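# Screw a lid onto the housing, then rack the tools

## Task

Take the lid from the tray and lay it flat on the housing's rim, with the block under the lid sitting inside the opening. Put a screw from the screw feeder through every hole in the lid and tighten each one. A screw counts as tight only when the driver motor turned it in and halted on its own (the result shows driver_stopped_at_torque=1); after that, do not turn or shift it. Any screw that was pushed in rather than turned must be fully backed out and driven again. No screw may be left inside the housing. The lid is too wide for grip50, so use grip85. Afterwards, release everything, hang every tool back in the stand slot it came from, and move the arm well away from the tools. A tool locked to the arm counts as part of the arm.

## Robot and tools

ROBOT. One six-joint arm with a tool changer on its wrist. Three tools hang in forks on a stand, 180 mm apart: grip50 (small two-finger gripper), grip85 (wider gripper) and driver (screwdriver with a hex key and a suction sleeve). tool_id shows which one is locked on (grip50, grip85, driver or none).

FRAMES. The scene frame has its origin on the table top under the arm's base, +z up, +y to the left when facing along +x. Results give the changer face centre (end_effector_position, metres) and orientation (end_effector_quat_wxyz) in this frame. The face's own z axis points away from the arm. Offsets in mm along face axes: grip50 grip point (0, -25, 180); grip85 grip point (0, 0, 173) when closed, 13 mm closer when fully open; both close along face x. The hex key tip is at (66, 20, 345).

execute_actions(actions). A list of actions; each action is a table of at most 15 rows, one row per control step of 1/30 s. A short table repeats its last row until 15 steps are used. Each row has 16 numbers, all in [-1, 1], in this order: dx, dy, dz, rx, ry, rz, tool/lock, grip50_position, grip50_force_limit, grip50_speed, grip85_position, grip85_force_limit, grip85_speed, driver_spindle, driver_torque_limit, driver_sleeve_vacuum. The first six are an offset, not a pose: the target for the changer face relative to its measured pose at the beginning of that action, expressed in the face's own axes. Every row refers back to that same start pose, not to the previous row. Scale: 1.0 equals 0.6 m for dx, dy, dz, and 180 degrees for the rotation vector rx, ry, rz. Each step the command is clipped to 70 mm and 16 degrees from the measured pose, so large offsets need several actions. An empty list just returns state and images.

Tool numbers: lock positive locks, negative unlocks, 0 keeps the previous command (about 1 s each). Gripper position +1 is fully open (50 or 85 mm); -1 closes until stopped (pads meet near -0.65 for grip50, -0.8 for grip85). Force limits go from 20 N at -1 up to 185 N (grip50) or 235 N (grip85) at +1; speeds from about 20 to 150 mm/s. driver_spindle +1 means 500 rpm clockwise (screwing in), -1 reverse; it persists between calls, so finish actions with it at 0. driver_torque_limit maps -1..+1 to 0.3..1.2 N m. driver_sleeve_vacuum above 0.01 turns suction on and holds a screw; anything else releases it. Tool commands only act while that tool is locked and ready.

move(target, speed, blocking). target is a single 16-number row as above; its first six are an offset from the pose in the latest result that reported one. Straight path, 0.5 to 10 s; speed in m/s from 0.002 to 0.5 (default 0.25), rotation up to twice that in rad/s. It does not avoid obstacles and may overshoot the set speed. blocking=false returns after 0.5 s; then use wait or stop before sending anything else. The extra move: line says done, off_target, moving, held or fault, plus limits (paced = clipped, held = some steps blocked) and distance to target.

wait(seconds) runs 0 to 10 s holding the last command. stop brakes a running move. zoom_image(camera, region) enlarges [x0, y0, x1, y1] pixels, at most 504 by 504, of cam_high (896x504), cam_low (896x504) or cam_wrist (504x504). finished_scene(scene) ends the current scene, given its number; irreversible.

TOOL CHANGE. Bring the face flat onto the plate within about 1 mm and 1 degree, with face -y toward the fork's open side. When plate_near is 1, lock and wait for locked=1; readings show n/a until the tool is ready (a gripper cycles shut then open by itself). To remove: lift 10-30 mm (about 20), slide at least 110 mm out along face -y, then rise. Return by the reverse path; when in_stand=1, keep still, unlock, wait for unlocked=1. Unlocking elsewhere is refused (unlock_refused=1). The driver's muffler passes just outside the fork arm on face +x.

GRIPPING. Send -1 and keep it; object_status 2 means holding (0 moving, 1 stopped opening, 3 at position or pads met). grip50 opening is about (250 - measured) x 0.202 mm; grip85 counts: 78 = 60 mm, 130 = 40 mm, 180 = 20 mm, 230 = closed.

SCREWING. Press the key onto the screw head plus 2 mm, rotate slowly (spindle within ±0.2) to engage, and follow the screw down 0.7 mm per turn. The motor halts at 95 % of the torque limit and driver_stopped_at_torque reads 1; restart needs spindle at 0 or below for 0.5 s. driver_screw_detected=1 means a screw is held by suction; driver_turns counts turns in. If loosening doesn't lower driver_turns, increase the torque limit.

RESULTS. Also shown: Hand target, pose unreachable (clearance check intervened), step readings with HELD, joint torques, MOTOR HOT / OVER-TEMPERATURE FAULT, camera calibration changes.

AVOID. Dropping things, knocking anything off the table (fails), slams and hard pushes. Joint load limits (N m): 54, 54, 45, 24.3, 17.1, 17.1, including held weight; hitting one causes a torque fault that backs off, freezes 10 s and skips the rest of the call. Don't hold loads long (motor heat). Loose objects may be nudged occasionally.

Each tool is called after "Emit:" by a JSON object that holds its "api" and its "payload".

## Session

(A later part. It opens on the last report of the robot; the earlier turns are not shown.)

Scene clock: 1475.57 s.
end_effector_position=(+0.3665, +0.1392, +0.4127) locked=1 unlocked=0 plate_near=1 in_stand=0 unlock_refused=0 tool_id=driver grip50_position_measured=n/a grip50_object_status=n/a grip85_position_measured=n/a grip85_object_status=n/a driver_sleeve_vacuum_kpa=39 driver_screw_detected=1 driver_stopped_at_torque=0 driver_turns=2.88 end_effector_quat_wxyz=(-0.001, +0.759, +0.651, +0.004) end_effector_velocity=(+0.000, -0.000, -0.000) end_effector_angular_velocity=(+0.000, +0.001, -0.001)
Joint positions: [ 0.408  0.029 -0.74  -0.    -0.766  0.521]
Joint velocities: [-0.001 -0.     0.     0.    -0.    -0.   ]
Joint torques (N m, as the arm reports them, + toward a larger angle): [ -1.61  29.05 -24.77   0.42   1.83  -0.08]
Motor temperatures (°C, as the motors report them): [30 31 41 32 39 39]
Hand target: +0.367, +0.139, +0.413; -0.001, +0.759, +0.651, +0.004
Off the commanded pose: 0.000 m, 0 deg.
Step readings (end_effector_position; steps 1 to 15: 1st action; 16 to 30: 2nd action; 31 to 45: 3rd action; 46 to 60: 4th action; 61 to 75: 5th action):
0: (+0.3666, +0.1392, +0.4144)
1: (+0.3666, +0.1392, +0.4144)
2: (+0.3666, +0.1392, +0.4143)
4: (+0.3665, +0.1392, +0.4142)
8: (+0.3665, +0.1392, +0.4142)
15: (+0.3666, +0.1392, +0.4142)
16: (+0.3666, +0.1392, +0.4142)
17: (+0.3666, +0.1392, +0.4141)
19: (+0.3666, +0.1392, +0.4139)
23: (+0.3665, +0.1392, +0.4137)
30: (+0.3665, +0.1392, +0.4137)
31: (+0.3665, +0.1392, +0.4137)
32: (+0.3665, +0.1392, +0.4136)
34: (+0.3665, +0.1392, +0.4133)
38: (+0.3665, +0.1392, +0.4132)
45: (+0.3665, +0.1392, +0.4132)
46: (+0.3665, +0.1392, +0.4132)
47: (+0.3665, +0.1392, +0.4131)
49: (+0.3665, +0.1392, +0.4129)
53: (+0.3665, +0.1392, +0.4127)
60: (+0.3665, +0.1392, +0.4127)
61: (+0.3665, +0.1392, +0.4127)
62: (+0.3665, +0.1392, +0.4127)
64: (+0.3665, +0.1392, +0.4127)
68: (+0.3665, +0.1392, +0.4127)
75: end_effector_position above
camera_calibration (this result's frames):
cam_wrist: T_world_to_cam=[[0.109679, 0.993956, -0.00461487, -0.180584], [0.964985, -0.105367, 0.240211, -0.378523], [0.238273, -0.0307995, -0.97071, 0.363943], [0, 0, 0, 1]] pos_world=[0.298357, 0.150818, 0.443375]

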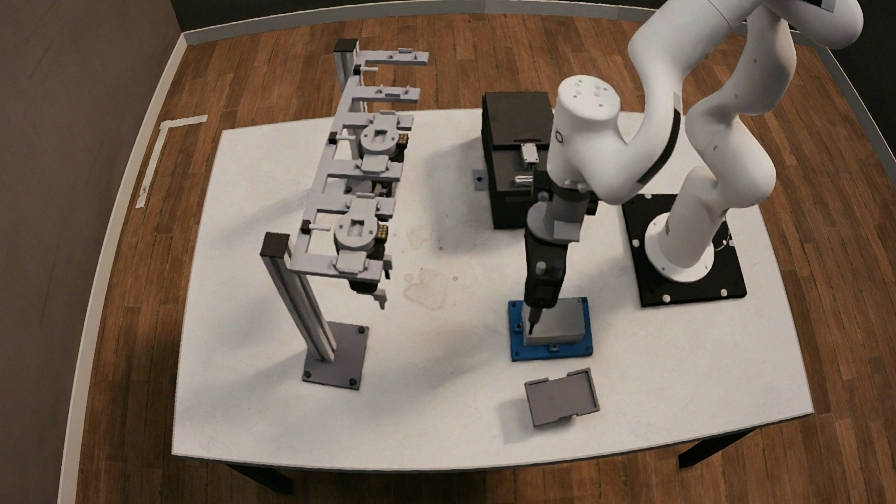

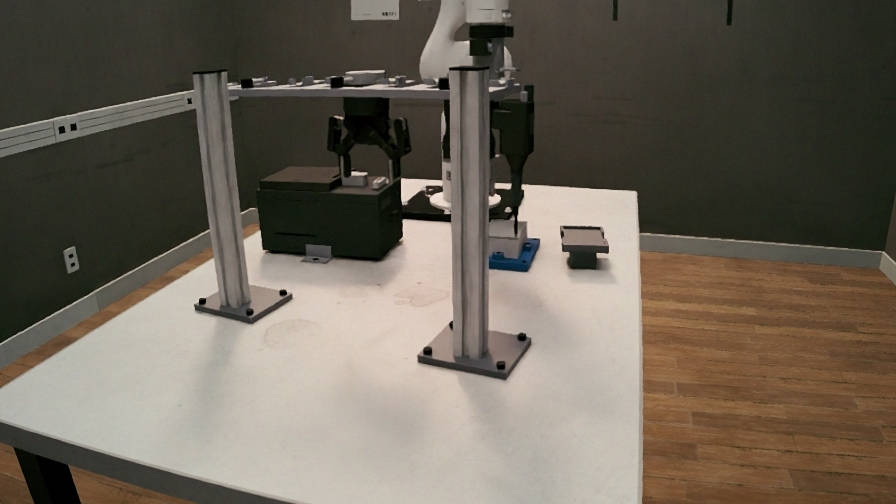

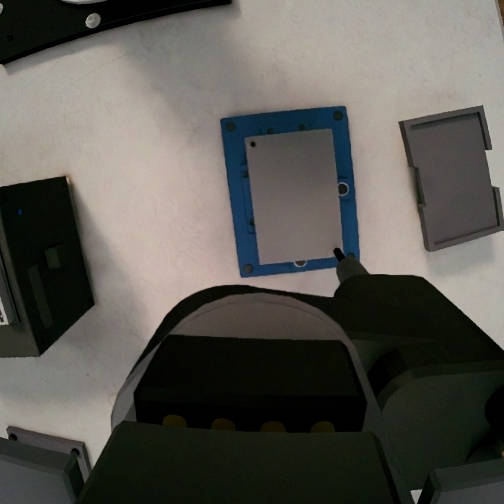

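Emit:
{"api": "execute_actions", "payload": {"actions": [[[0,0,0.0008,0,0,0,0,0,0,0,0,0,0,0.15,0,1]],[[0,0,0.0009,0,0,0,0,0,0,0,0,0,0,0.15,0,1]],[[0,0,0.0009,0,0,0,0,0,0,0,0,0,0,0.15,0,1]],[[0,0,0.0009,0,0,0,0,0,0,0,0,0,0,0.15,0,1]],[[0,0,0.0009,0,0,0,0,0,0,0,0,0,0,0.15,0,1]],[[0,0,0,0,0,0,0,0,0,0,0,0,0,0,0,1]]]}}

Emit:
{"api": "zoom_image", "payload": {"camera": "cam_low", "region": [500,215,530,245]}}

Scene clock: 1493.33 s.
end_effector_position=(+0.3665, +0.1392, +0.4101) locked=1 unlocked=0 plate_near=1 in_stand=0 unlock_refused=0 tool_id=driver grip50_position_measured=n/a grip50_object_status=n/a grip85_position_measured=n/a grip85_object_status=n/a driver_sleeve_vacuum_kpa=40 driver_screw_detected=1 driver_stopped_at_torque=0 driver_turns=5.98 end_effector_quat_wxyz=(-0.001, +0.759, +0.651, +0.004) end_effector_velocity=(+0.000, +0.000, -0.000) end_effector_angular_velocity=(+0.000, -0.000, +0.000)
Joint positions: [ 0.408  0.026 -0.737 -0.    -0.759  0.521]
Joint velocities: [ 0. -0. -0.  0.  0. -0.]
Joint torques (N m, as the arm reports them, + toward a larger angle): [ -3.    29.09 -24.52   0.34   1.94  -0.05]
Motor temperatures (°C, as the motors report them): [30 31 41 32 40 39]
Hand target: +0.366, +0.139, +0.410; -0.001, +0.759, +0.651, +0.004
Off the commanded pose: 0.000 m, 0 deg.
Step readings (end_effector_position; steps 1 to 15: 1st action; 16 to 30: 2nd action; 31 to 45: 3rd action; 46 to 60: 4th action; 61 to 75: 5th action; 76 to 90: 6th action):
0: (+0.3665, +0.1392, +0.4127)
1: (+0.3665, +0.1392, +0.4127)
2: (+0.3665, +0.1392, +0.4126)
4: (+0.3665, +0.1392, +0.4124)
8: (+0.3665, +0.1392, +0.4122)
15: (+0.3665, +0.1392, +0.4122)
16: (+0.3665, +0.1392, +0.4122)
17: (+0.3665, +0.1392, +0.4121)
19: (+0.3665, +0.1392, +0.4119)
23: (+0.3665, +0.1392, +0.4117)
30: (+0.3665, +0.1392, +0.4117)
31: (+0.3665, +0.1392, +0.4117)
32: (+0.3665, +0.1392, +0.4116)
34: (+0.3665, +0.1392, +0.4113)
38: (+0.3665, +0.1392, +0.4112)
45: (+0.3665, +0.1392, +0.4111)
46: (+0.3665, +0.1392, +0.4111)
47: (+0.3665, +0.1392, +0.4111)
49: (+0.3665, +0.1392, +0.4108)
53: (+0.3665, +0.1392, +0.4106)
60: (+0.3665, +0.1392, +0.4106)
61: (+0.3665, +0.1392, +0.4106)
62: (+0.3665, +0.1392, +0.4105)
64: (+0.3665, +0.1392, +0.4102)
68: (+0.3665, +0.1392, +0.4101)
75: (+0.3665, +0.1392, +0.4101)
76: (+0.3665, +0.1392, +0.4101)
77: (+0.3665, +0.1392, +0.4101)
79: (+0.3665, +0.1392, +0.4101)
83: (+0.3665, +0.1392, +0.4101)
90: end_effector_position above
camera_calibration (this result's frames):
cam_wrist: T_world_to_cam=[[0.109679, 0.993956, -0.0046668, -0.18058], [0.965006, -0.105357, 0.240132, -0.377852], [0.238189, -0.0308409, -0.970729, 0.36142], [0, 0, 0, 1]] pos_world=[0.298349, 0.150826, 0.440733]

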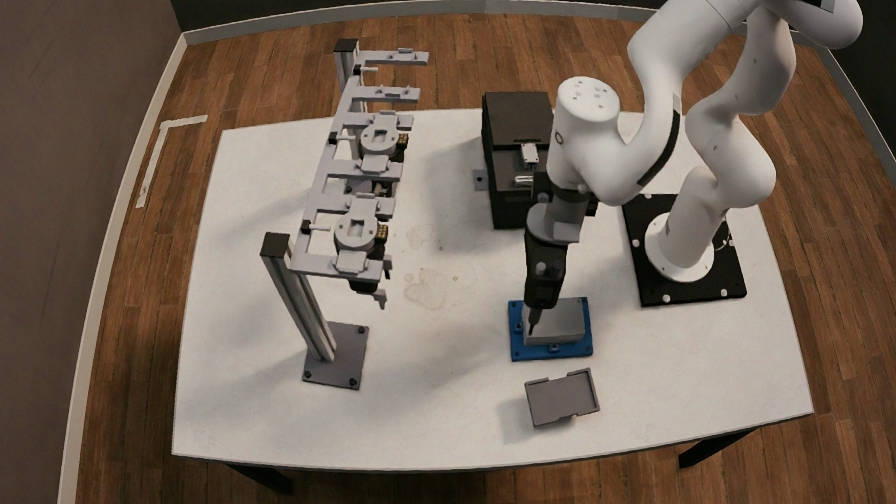

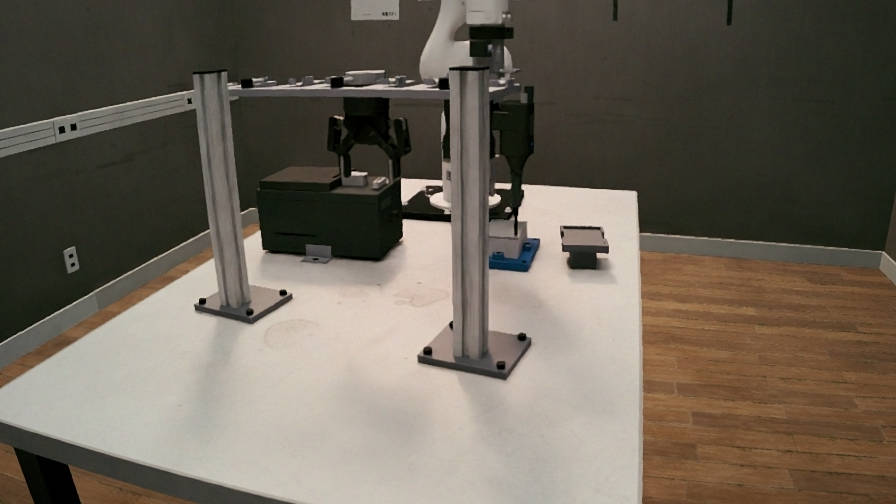

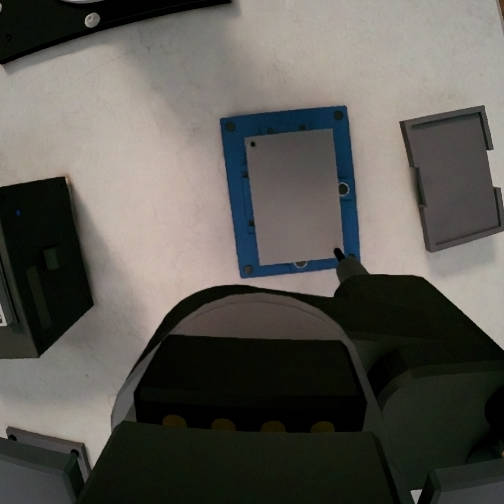

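Region (500, 215, 530, 245) of cam_low's 896x504 image, scaled by 16.800, with more detail than that image has.

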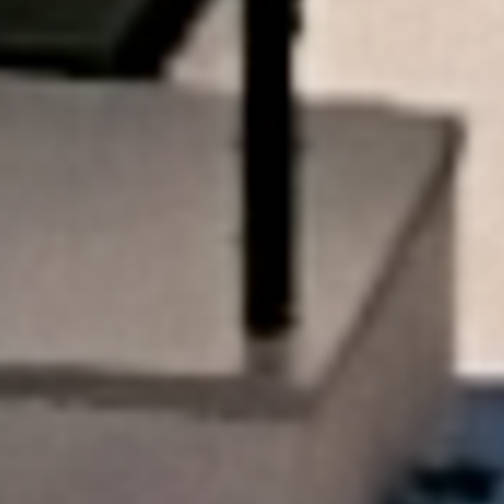

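Emit:
{"api": "execute_actions", "payload": {"actions": [[[0,0,0.0006,0,0,0,0,0,0,0,0,0,0,0.15,0,1]],[[0,0,0.0006,0,0,0,0,0,0,0,0,0,0,0.15,0,1]],[[0,0,0.0003,0,0,0,0,0,0,0,0,0,0,0.15,0,1]],[[0,0,0,0,0,0,0,0,0,0,0,0,0,0.15,0,1]],[[0,0,0,0,0,0,0,0,0,0,0,0,0,0,0,1]]]}}

Emit:
{"api": "zoom_image", "payload": {"camera": "cam_low", "region": [500,215,530,245]}}

Scene clock: 1504.43 s.
end_effector_position=(+0.3665, +0.1392, +0.4092) locked=1 unlocked=0 plate_near=1 in_stand=0 unlock_refused=0 tool_id=driver grip50_position_measured=n/a grip50_object_status=n/a grip85_position_measured=n/a grip85_object_status=n/a driver_sleeve_vacuum_kpa=40 driver_screw_detected=1 driver_stopped_at_torque=1 driver_turns=7.14 end_effector_quat_wxyz=(-0.001, +0.759, +0.651, +0.004) end_effector_velocity=(+0.000, -0.000, +0.000) end_effector_angular_velocity=(-0.000, +0.000, -0.001)
Joint positions: [ 0.408  0.024 -0.736 -0.    -0.757  0.521]
Joint velocities: [-0.001 -0.    -0.001 -0.    -0.001 -0.   ]
Joint torques (N m, as the arm reports them, + toward a larger angle): [ -1.09  28.8  -24.67   0.39   2.05  -0.23]
Motor temperatures (°C, as the motors report them): [30 31 41 32 40 39]
Hand target: +0.366, +0.139, +0.409; -0.001, +0.759, +0.651, +0.004
Off the commanded pose: 0.000 m, 0 deg.
Step readings (end_effector_position; steps 1 to 15: 1st action; 16 to 30: 2nd action; 31 to 45: 3rd action; 46 to 60: 4th action; 61 to 75: 5th action):
0: (+0.3665, +0.1392, +0.4101)
1: (+0.3665, +0.1392, +0.4101)
2: (+0.3665, +0.1392, +0.4100)
4: (+0.3665, +0.1392, +0.4098)
8: (+0.3665, +0.1392, +0.4097)
15: (+0.3665, +0.1392, +0.4097)
16: (+0.3665, +0.1392, +0.4097)
17: (+0.3665, +0.1392, +0.4096)
19: (+0.3665, +0.1392, +0.4095)
23: (+0.3665, +0.1392, +0.4093)
30: (+0.3665, +0.1392, +0.4093)
31: (+0.3665, +0.1392, +0.4093)
32: (+0.3665, +0.1392, +0.4093)
34: (+0.3665, +0.1392, +0.4092)
38: (+0.3665, +0.1392, +0.4092)
45: (+0.3665, +0.1392, +0.4092)
46: (+0.3665, +0.1392, +0.4092)
47: (+0.3665, +0.1392, +0.4092)
49: (+0.3665, +0.1392, +0.4092)
53: (+0.3665, +0.1392, +0.4092)
60: (+0.3665, +0.1392, +0.4092)
61: (+0.3665, +0.1392, +0.4092)
62: (+0.3665, +0.1392, +0.4092)
64: (+0.3665, +0.1392, +0.4092)
68: (+0.3665, +0.1392, +0.4092)
75: end_effector_position above
camera_calibration (this result's frames):
cam_wrist: T_world_to_cam=[[0.108648, 0.994069, -0.00477769, -0.180191], [0.965104, -0.104327, 0.240187, -0.377833], [0.238264, -0.0307067, -0.970715, 0.360497], [0, 0, 0, 1]] pos_world=[0.298332, 0.150773, 0.439829]

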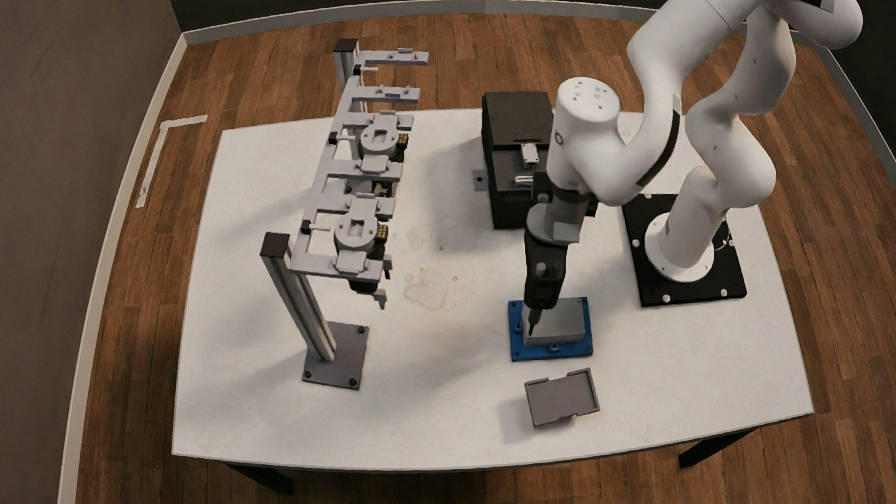

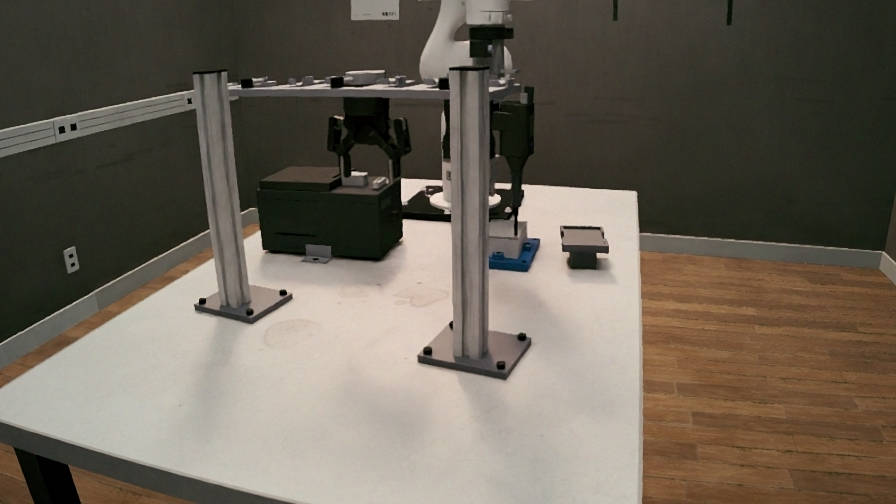

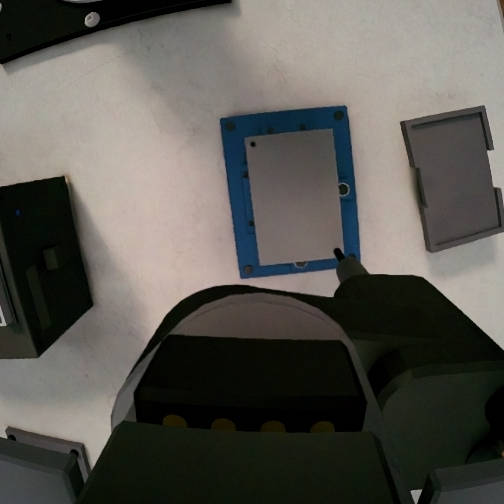

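Region (500, 215, 530, 245) of cam_low's 896x504 image, scaled by 16.800, with more detail than that image has.

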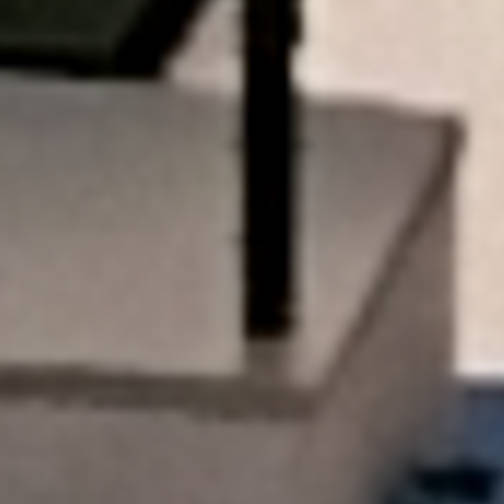

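Emit:
{"api": "execute_actions", "payload": {"actions": [[[0,0,0,0,0,0,0,0,0,0,0,0,0,0,0,0]]]}}

Emit:
{"api": "move", "payload": {"target": [0,0,-0.08,0,0,0,0,0,0,0,0,0,0,0,0,0], "speed": 0.04}}

Emit:
{"api": "zoom_image", "payload": {"camera": "cam_low", "region": [480,190,550,260]}}

Scene clock: 1510.53 s.
end_effector_position=(+0.3665, +0.1392, +0.4092) locked=1 unlocked=0 plate_near=1 in_stand=0 unlock_refused=0 tool_id=driver grip50_position_measured=n/a grip50_object_status=n/a grip85_position_measured=n/a grip85_object_status=n/a driver_sleeve_vacuum_kpa=0 driver_screw_detected=0 driver_stopped_at_torque=1 driver_turns=7.14 end_effector_quat_wxyz=(-0.001, +0.759, +0.651, +0.004) end_effector_velocity=(-0.000, +0.000, -0.000) end_effector_angular_velocity=(+0.001, +0.000, +0.000)
Joint positions: [ 0.408  0.024 -0.736 -0.    -0.757  0.521]
Joint velocities: [ 0.001  0.     0.     0.001  0.    -0.   ]
Joint torques (N m, as the arm reports them, + toward a larger angle): [ -1.2   28.91 -24.69   0.53   2.05  -0.01]
Motor temperatures (°C, as the motors report them): [30 31 41 32 40 39]
Hand target: +0.366, +0.139, +0.409; -0.001, +0.759, +0.651, +0.004
Off the commanded pose: 0.000 m, 0 deg.
Step readings (end_effector_position):
0: (+0.3665, +0.1392, +0.4092)
1: (+0.3665, +0.1392, +0.4092)
2: (+0.3665, +0.1392, +0.4092)
4: (+0.3665, +0.1392, +0.4092)
8: (+0.3665, +0.1392, +0.4092)
15: end_effector_position above
camera_calibration (this result's frames):
cam_wrist: T_world_to_cam=[[0.108648, 0.994069, -0.00477777, -0.180191], [0.965104, -0.104328, 0.240187, -0.377833], [0.238264, -0.0307069, -0.970715, 0.360496], [0, 0, 0, 1]] pos_world=[0.298332, 0.150773, 0.439829]

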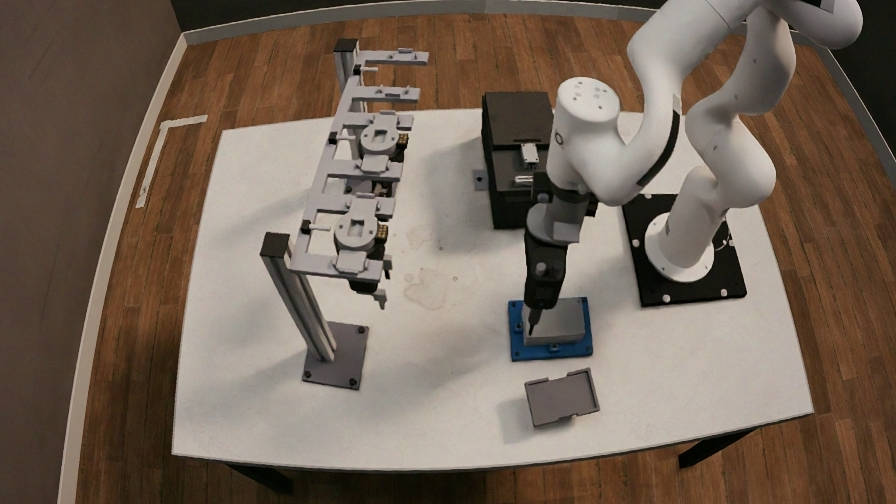

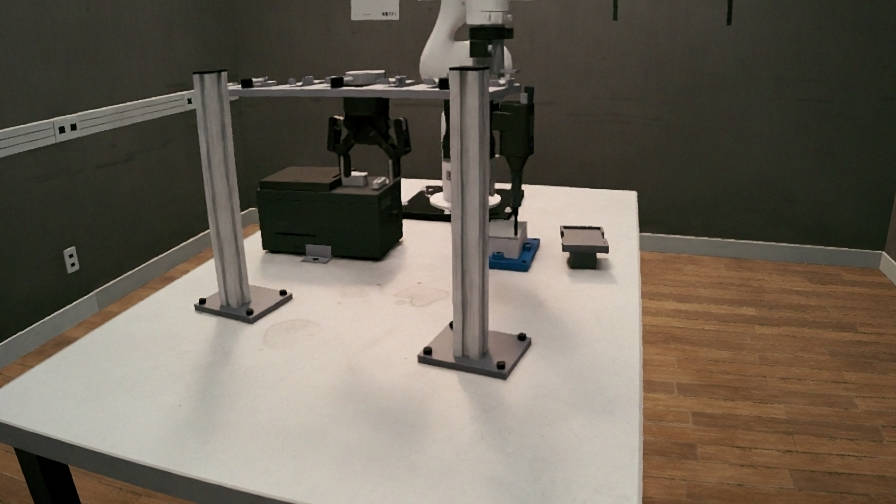

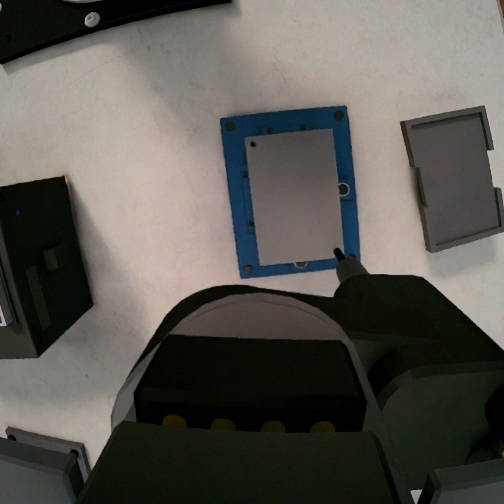

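Scene clock: 1512.03 s.
end_effector_position=(+0.3663, +0.1390, +0.4570) locked=1 unlocked=0 plate_near=1 in_stand=0 unlock_refused=0 tool_id=driver grip50_position_measured=n/a grip50_object_status=n/a grip85_position_measured=n/a grip85_object_status=n/a driver_sleeve_vacuum_kpa=0 driver_screw_detected=0 driver_stopped_at_torque=1 driver_turns=7.14 end_effector_quat_wxyz=(-0.001, +0.759, +0.652, +0.004) end_effector_velocity=(-0.000, -0.000, +0.000) end_effector_angular_velocity=(-0.001, +0.003, +0.000)
Joint positions: [ 0.409  0.08  -0.799 -0.    -0.876  0.52 ]
Joint velocities: [ 0.    -0.    -0.001  0.001 -0.004 -0.   ]
Joint torques (N m, as the arm reports them, + toward a larger angle): [ -1.    28.32 -25.99   0.08   0.92  -0.2 ]
Motor temperatures (°C, as the motors report them): [30 31 41 32 40 39]
Hand target: +0.366, +0.139, +0.457; -0.001, +0.759, +0.652, +0.004
Off the commanded pose: 0.000 m, 0 deg.
move: done
camera_calibration (this result's frames):
cam_wrist: T_world_to_cam=[[0.108495, 0.994086, -0.00474937, -0.179648], [0.965176, -0.104193, 0.239958, -0.389102], [0.238044, -0.0306183, -0.970772, 0.407082], [0, 0, 0, 1]] pos_world=[0.298139, 0.150508, 0.487699]

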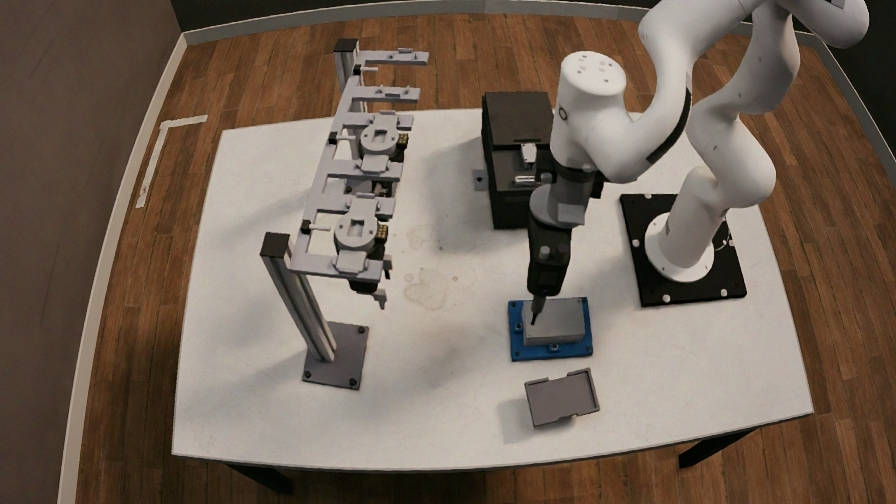

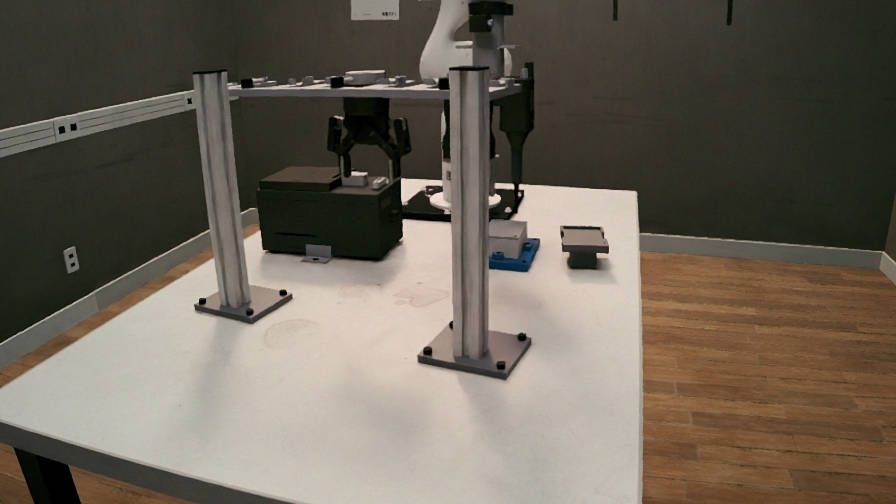

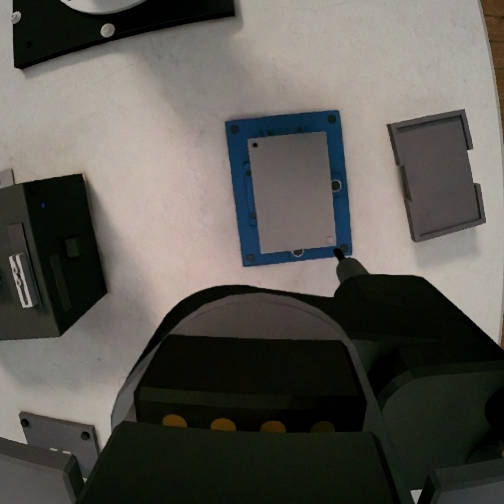

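Region (480, 190, 550, 260) of cam_low's 896x504 image, scaled by 7.200, with more detail than that image has.

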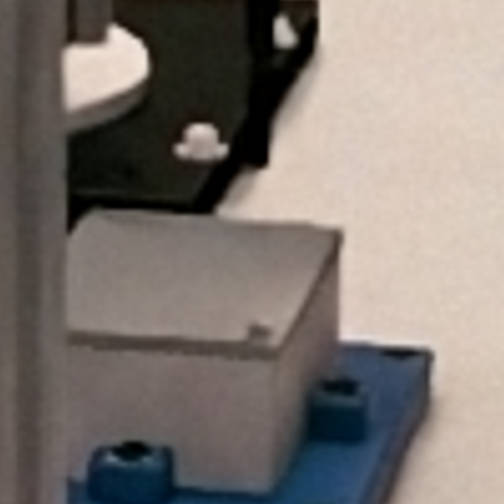

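Emit:
{"api": "move", "payload": {"target": [-0.496,0.0455,-0.1467,0,0,0.0005,0,0,0,0,0,0,0,0,0,0], "speed": 0.2}}

Emit:
{"api": "move", "payload": {"target": [0,0,0.04,0,0,0,0,0,0,0,0,0,0,0,0,0], "speed": 0.04}}

Emit:
{"api": "zoom_image", "payload": {"camera": "cam_wrist", "region": [310,210,370,270]}}

Scene clock: 1548.00 s.
end_effector_position=(+0.3478, -0.1595, +0.5433) locked=1 unlocked=0 plate_near=1 in_stand=0 unlock_refused=0 tool_id=driver grip50_position_measured=n/a grip50_object_status=n/a grip85_position_measured=n/a grip85_object_status=n/a driver_sleeve_vacuum_kpa=0 driver_screw_detected=0 driver_stopped_at_torque=1 driver_turns=7.14 end_effector_quat_wxyz=(-0.001, +0.759, +0.651, +0.004) end_effector_velocity=(+0.001, -0.001, +0.001) end_effector_angular_velocity=(-0.000, -0.002, -0.001)
Joint positions: [-0.383  0.17  -0.92   0.002 -1.087 -0.271]
Joint velocities: [-0.003 -0.002 -0.004  0.001 -0.    -0.003]
Joint torques (N m, as the arm reports them, + toward a larger angle): [ -1.67  23.2  -25.96   1.19   0.18  -0.28]
Motor temperatures (°C, as the motors report them): [30 31 41 32 40 39]
Hand target: +0.348, -0.160, +0.543; -0.001, +0.759, +0.651, +0.004
Off the commanded pose: 0.001 m, 0 deg.
move: done
camera_calibration (this result's frames):
cam_wrist: T_world_to_cam=[[0.109516, 0.993971, -0.00535474, 0.119498], [0.964907, -0.105017, 0.240677, -0.423451], [0.238663, -0.0315247, -0.970591, 0.485672], [0, 0, 0, 1]] pos_world=[0.279592, -0.147936, 0.573943]

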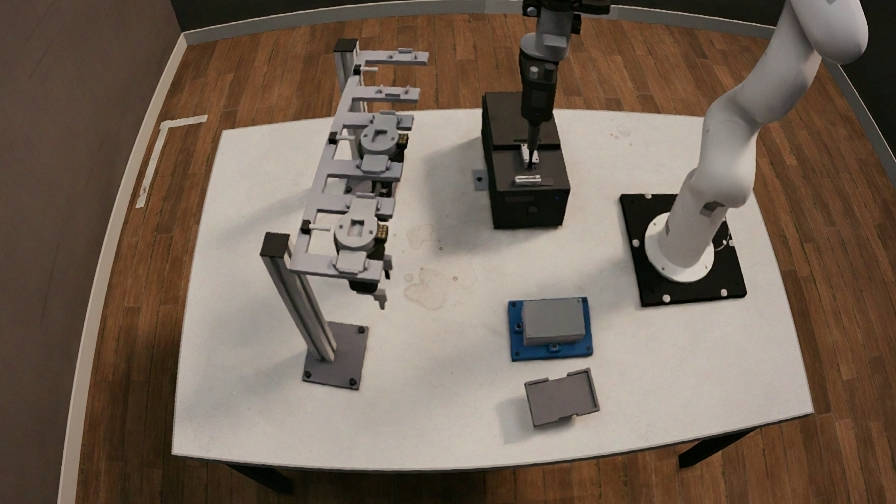

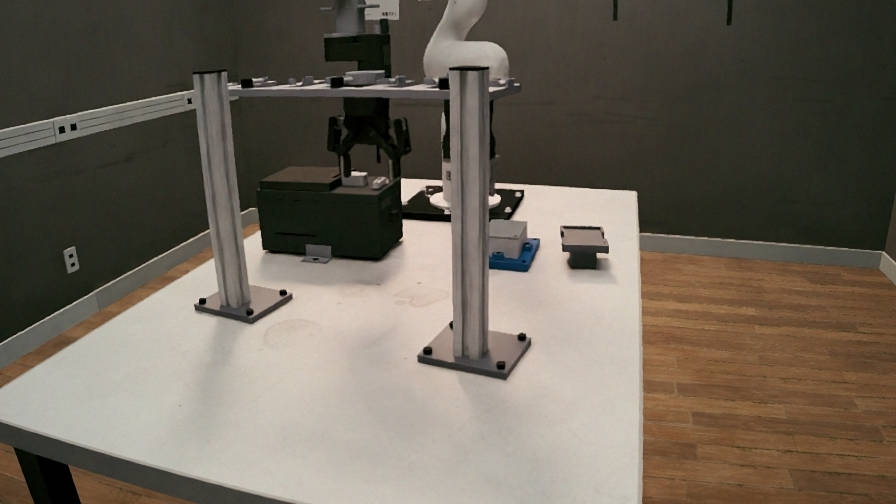

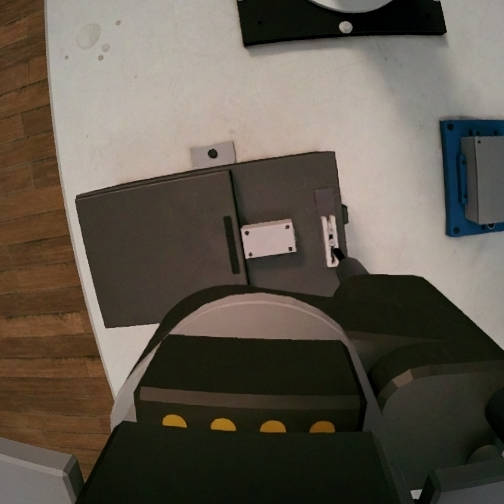

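Scene clock: 1548.90 s.
end_effector_position=(+0.3478, -0.1594, +0.5194) locked=1 unlocked=0 plate_near=1 in_stand=0 unlock_refused=0 tool_id=driver grip50_position_measured=n/a grip50_object_status=n/a grip85_position_measured=n/a grip85_object_status=n/a driver_sleeve_vacuum_kpa=0 driver_screw_detected=0 driver_stopped_at_torque=1 driver_turns=7.14 end_effector_quat_wxyz=(-0.001, +0.759, +0.651, +0.004) end_effector_velocity=(+0.000, -0.000, -0.000) end_effector_angular_velocity=(-0.002, -0.002, +0.001)
Joint positions: [-0.383  0.159 -0.876  0.002 -1.032 -0.271]
Joint velocities: [ 0.    -0.     0.001 -0.001  0.003  0.   ]
Joint torques (N m, as the arm reports them, + toward a larger angle): [ -1.87  24.56 -27.04   1.09   0.15  -0.3 ]
Motor temperatures (°C, as the motors report them): [30 31 41 32 40 39]
Hand target: +0.348, -0.159, +0.519; -0.001, +0.759, +0.651, +0.004
Off the commanded pose: 0.000 m, 0 deg.
move: done
camera_calibration (this result's frames):
cam_wrist: T_world_to_cam=[[0.109603, 0.993961, -0.0054443, 0.119268], [0.964866, -0.105076, 0.240816, -0.417846], [0.23879, -0.0316471, -0.970555, 0.462415], [0, 0, 0, 1]] pos_world=[0.279673, -0.147818, 0.550073]

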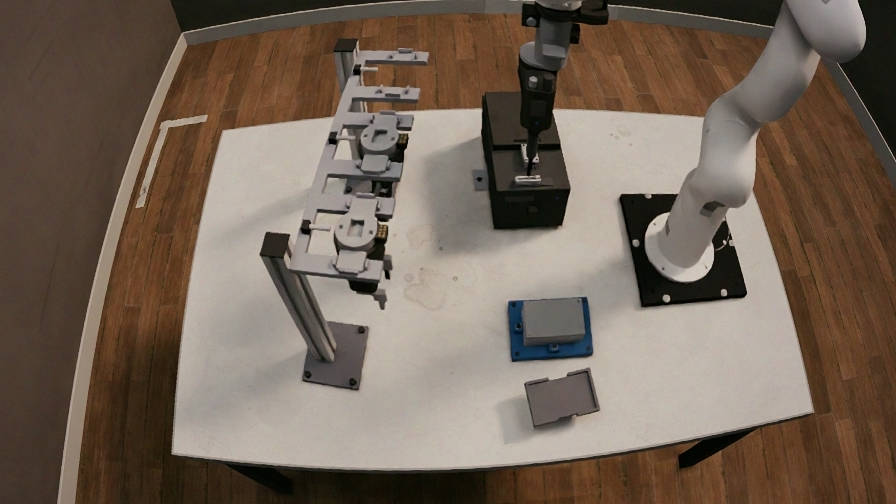

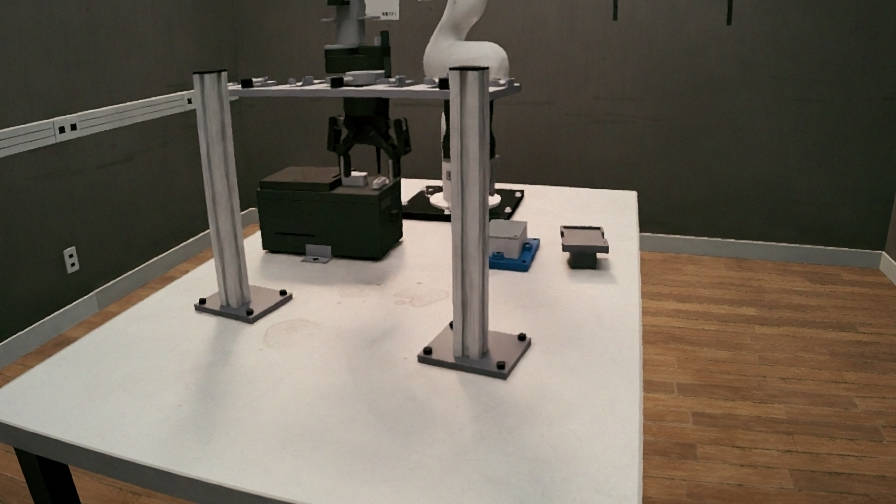

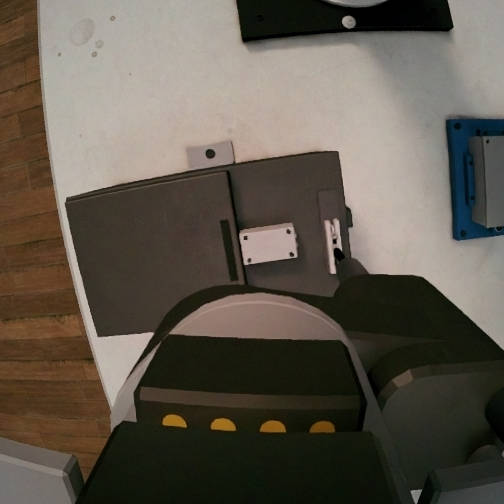

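Region (310, 210, 370, 270) of cam_wrist's 504x504 image, scaled by 8.400, with more detail than that image has.

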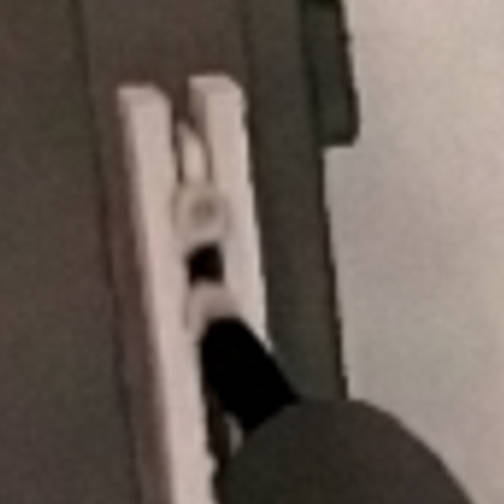

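Emit:
{"api": "move", "payload": {"target": [0,0,0.0165,0,0,0,0,0,0,0,0,0,0,0,0,1], "speed": 0.01}}

Emit:
{"api": "execute_actions", "payload": {"actions": [[[0,0,0.001,0,0,0,0,0,0,0,0,0,0,0.1,0,1]],[[0,0,0,0,0,0,0,0,0,0,0,0,0,0,0,1]]]}}

Emit:
{"api": "zoom_image", "payload": {"camera": "cam_wrist", "region": [310,210,370,270]}}

Scene clock: 1561.53 s.
end_effector_position=(+0.3479, -0.1594, +0.5097) locked=1 unlocked=0 plate_near=1 in_stand=0 unlock_refused=0 tool_id=driver grip50_position_measured=n/a grip50_object_status=n/a grip85_position_measured=n/a grip85_object_status=n/a driver_sleeve_vacuum_kpa=14 driver_screw_detected=0 driver_stopped_at_torque=1 driver_turns=7.14 end_effector_quat_wxyz=(-0.001, +0.759, +0.651, +0.004) end_effector_velocity=(+0.000, -0.000, -0.001) end_effector_angular_velocity=(-0.001, -0.000, -0.000)
Joint positions: [-0.383  0.153 -0.859  0.002 -1.009 -0.271]
Joint velocities: [-0.    -0.001  0.001 -0.001  0.003  0.   ]
Joint torques (N m, as the arm reports them, + toward a larger angle): [ -2.04  21.24 -24.38   0.32   0.38  -0.27]
Motor temperatures (°C, as the motors report them): [30 31 41 32 40 39]
Hand target: +0.348, -0.159, +0.510; -0.001, +0.759, +0.651, +0.004
Off the commanded pose: 0.000 m, 0 deg.
move: done
camera_calibration (this result's frames):
cam_wrist: T_world_to_cam=[[0.109646, 0.993956, -0.00547333, 0.11916], [0.964828, -0.105106, 0.240957, -0.415598], [0.238926, -0.0317008, -0.97052, 0.452862], [0, 0, 0, 1]] pos_world=[0.279715, -0.147766, 0.540305]

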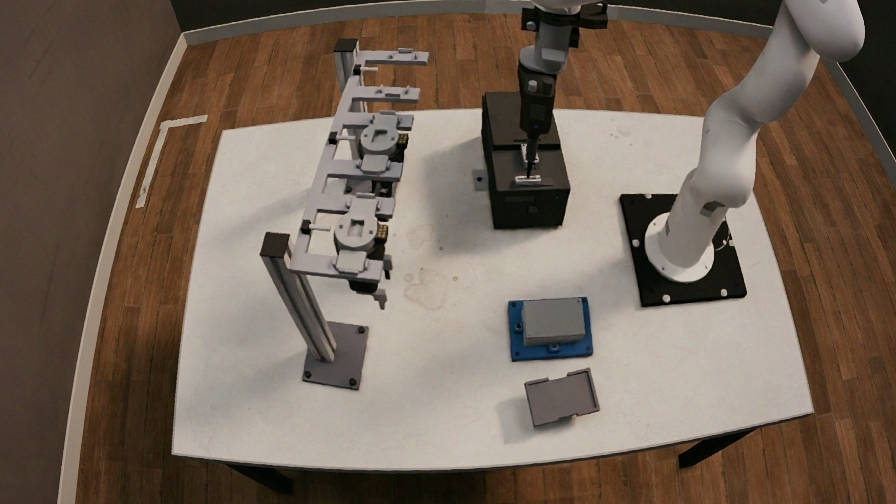

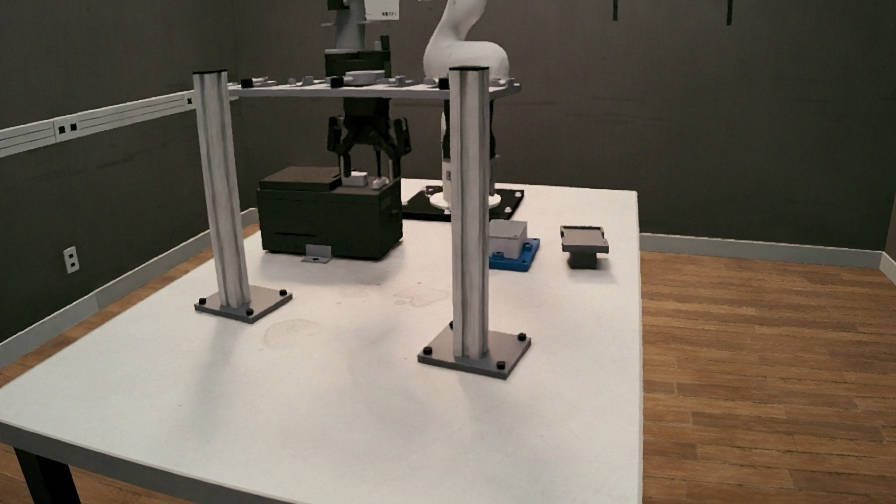

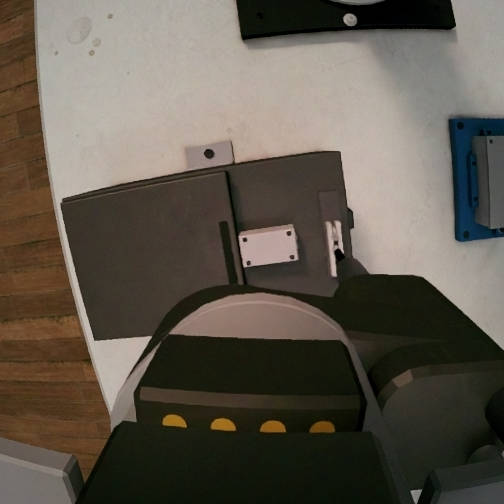

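Scene clock: 1562.53 s.
end_effector_position=(+0.3481, -0.1595, +0.5091) locked=1 unlocked=0 plate_near=1 in_stand=0 unlock_refused=0 tool_id=driver grip50_position_measured=n/a grip50_object_status=n/a grip85_position_measured=n/a grip85_object_status=n/a driver_sleeve_vacuum_kpa=14 driver_screw_detected=0 driver_stopped_at_torque=0 driver_turns=7.54 end_effector_quat_wxyz=(-0.000, +0.759, +0.651, +0.004) end_effector_velocity=(+0.000, +0.000, -0.000) end_effector_angular_velocity=(+0.000, -0.000, +0.002)
Joint positions: [-0.383  0.153 -0.858  0.002 -1.006 -0.271]
Joint velocities: [ 0.001 -0.001 -0.     0.     0.001 -0.001]
Joint torques (N m, as the arm reports them, + toward a larger angle): [ -1.74  21.7  -24.25   0.55  -1.08  -0.49]
Motor temperatures (°C, as the motors report them): [30 31 41 32 40 39]
Hand target: +0.348, -0.159, +0.509; -0.000, +0.759, +0.651, +0.004
Off the commanded pose: 0.000 m, 0 deg.
Step readings (end_effector_position; steps 1 to 15: 1st action; 16 to 30: 2nd action):
0: (+0.3479, -0.1594, +0.5097)
1: (+0.3479, -0.1594, +0.5097)
2: (+0.3479, -0.1594, +0.5096)
4: (+0.3480, -0.1594, +0.5094)
8: (+0.3480, -0.1594, +0.5092)
15: (+0.3481, -0.1595, +0.5091)
16: (+0.3481, -0.1595, +0.5091)
17: (+0.3481, -0.1595, +0.5091)
19: (+0.3481, -0.1595, +0.5091)
23: (+0.3481, -0.1595, +0.5091)
30: end_effector_position above
camera_calibration (this result's frames):
cam_wrist: T_world_to_cam=[[0.109811, 0.993935, -0.00594456, 0.119427], [0.964518, -0.105113, 0.24219, -0.416196], [0.240096, -0.0323287, -0.970211, 0.451614], [0, 0, 0, 1]] pos_world=[0.279884, -0.14785, 0.53967]

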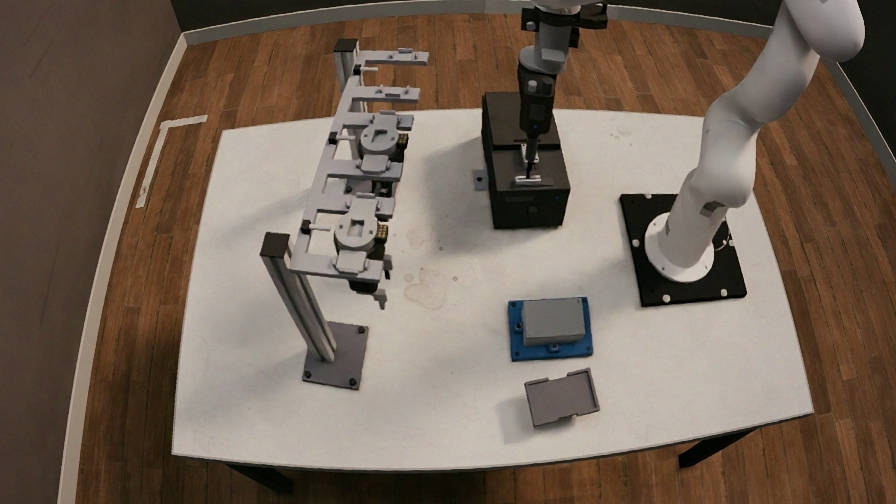

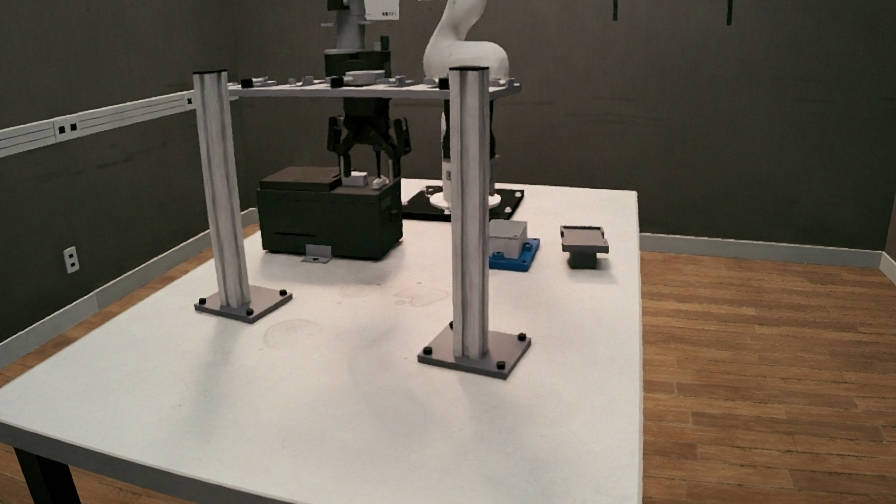

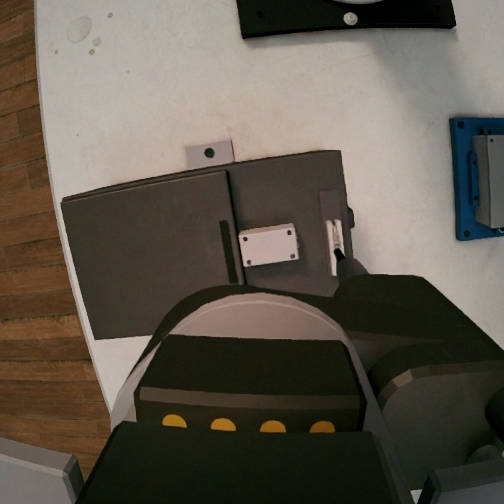

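Region (310, 210, 370, 270) of cam_wrist's 504x504 image, scaled by 8.400, with more detail than that image has.

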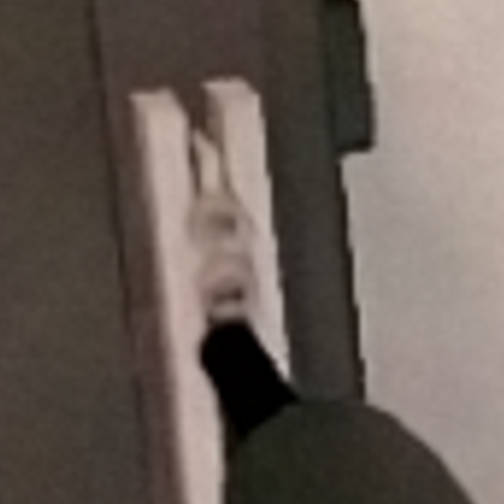

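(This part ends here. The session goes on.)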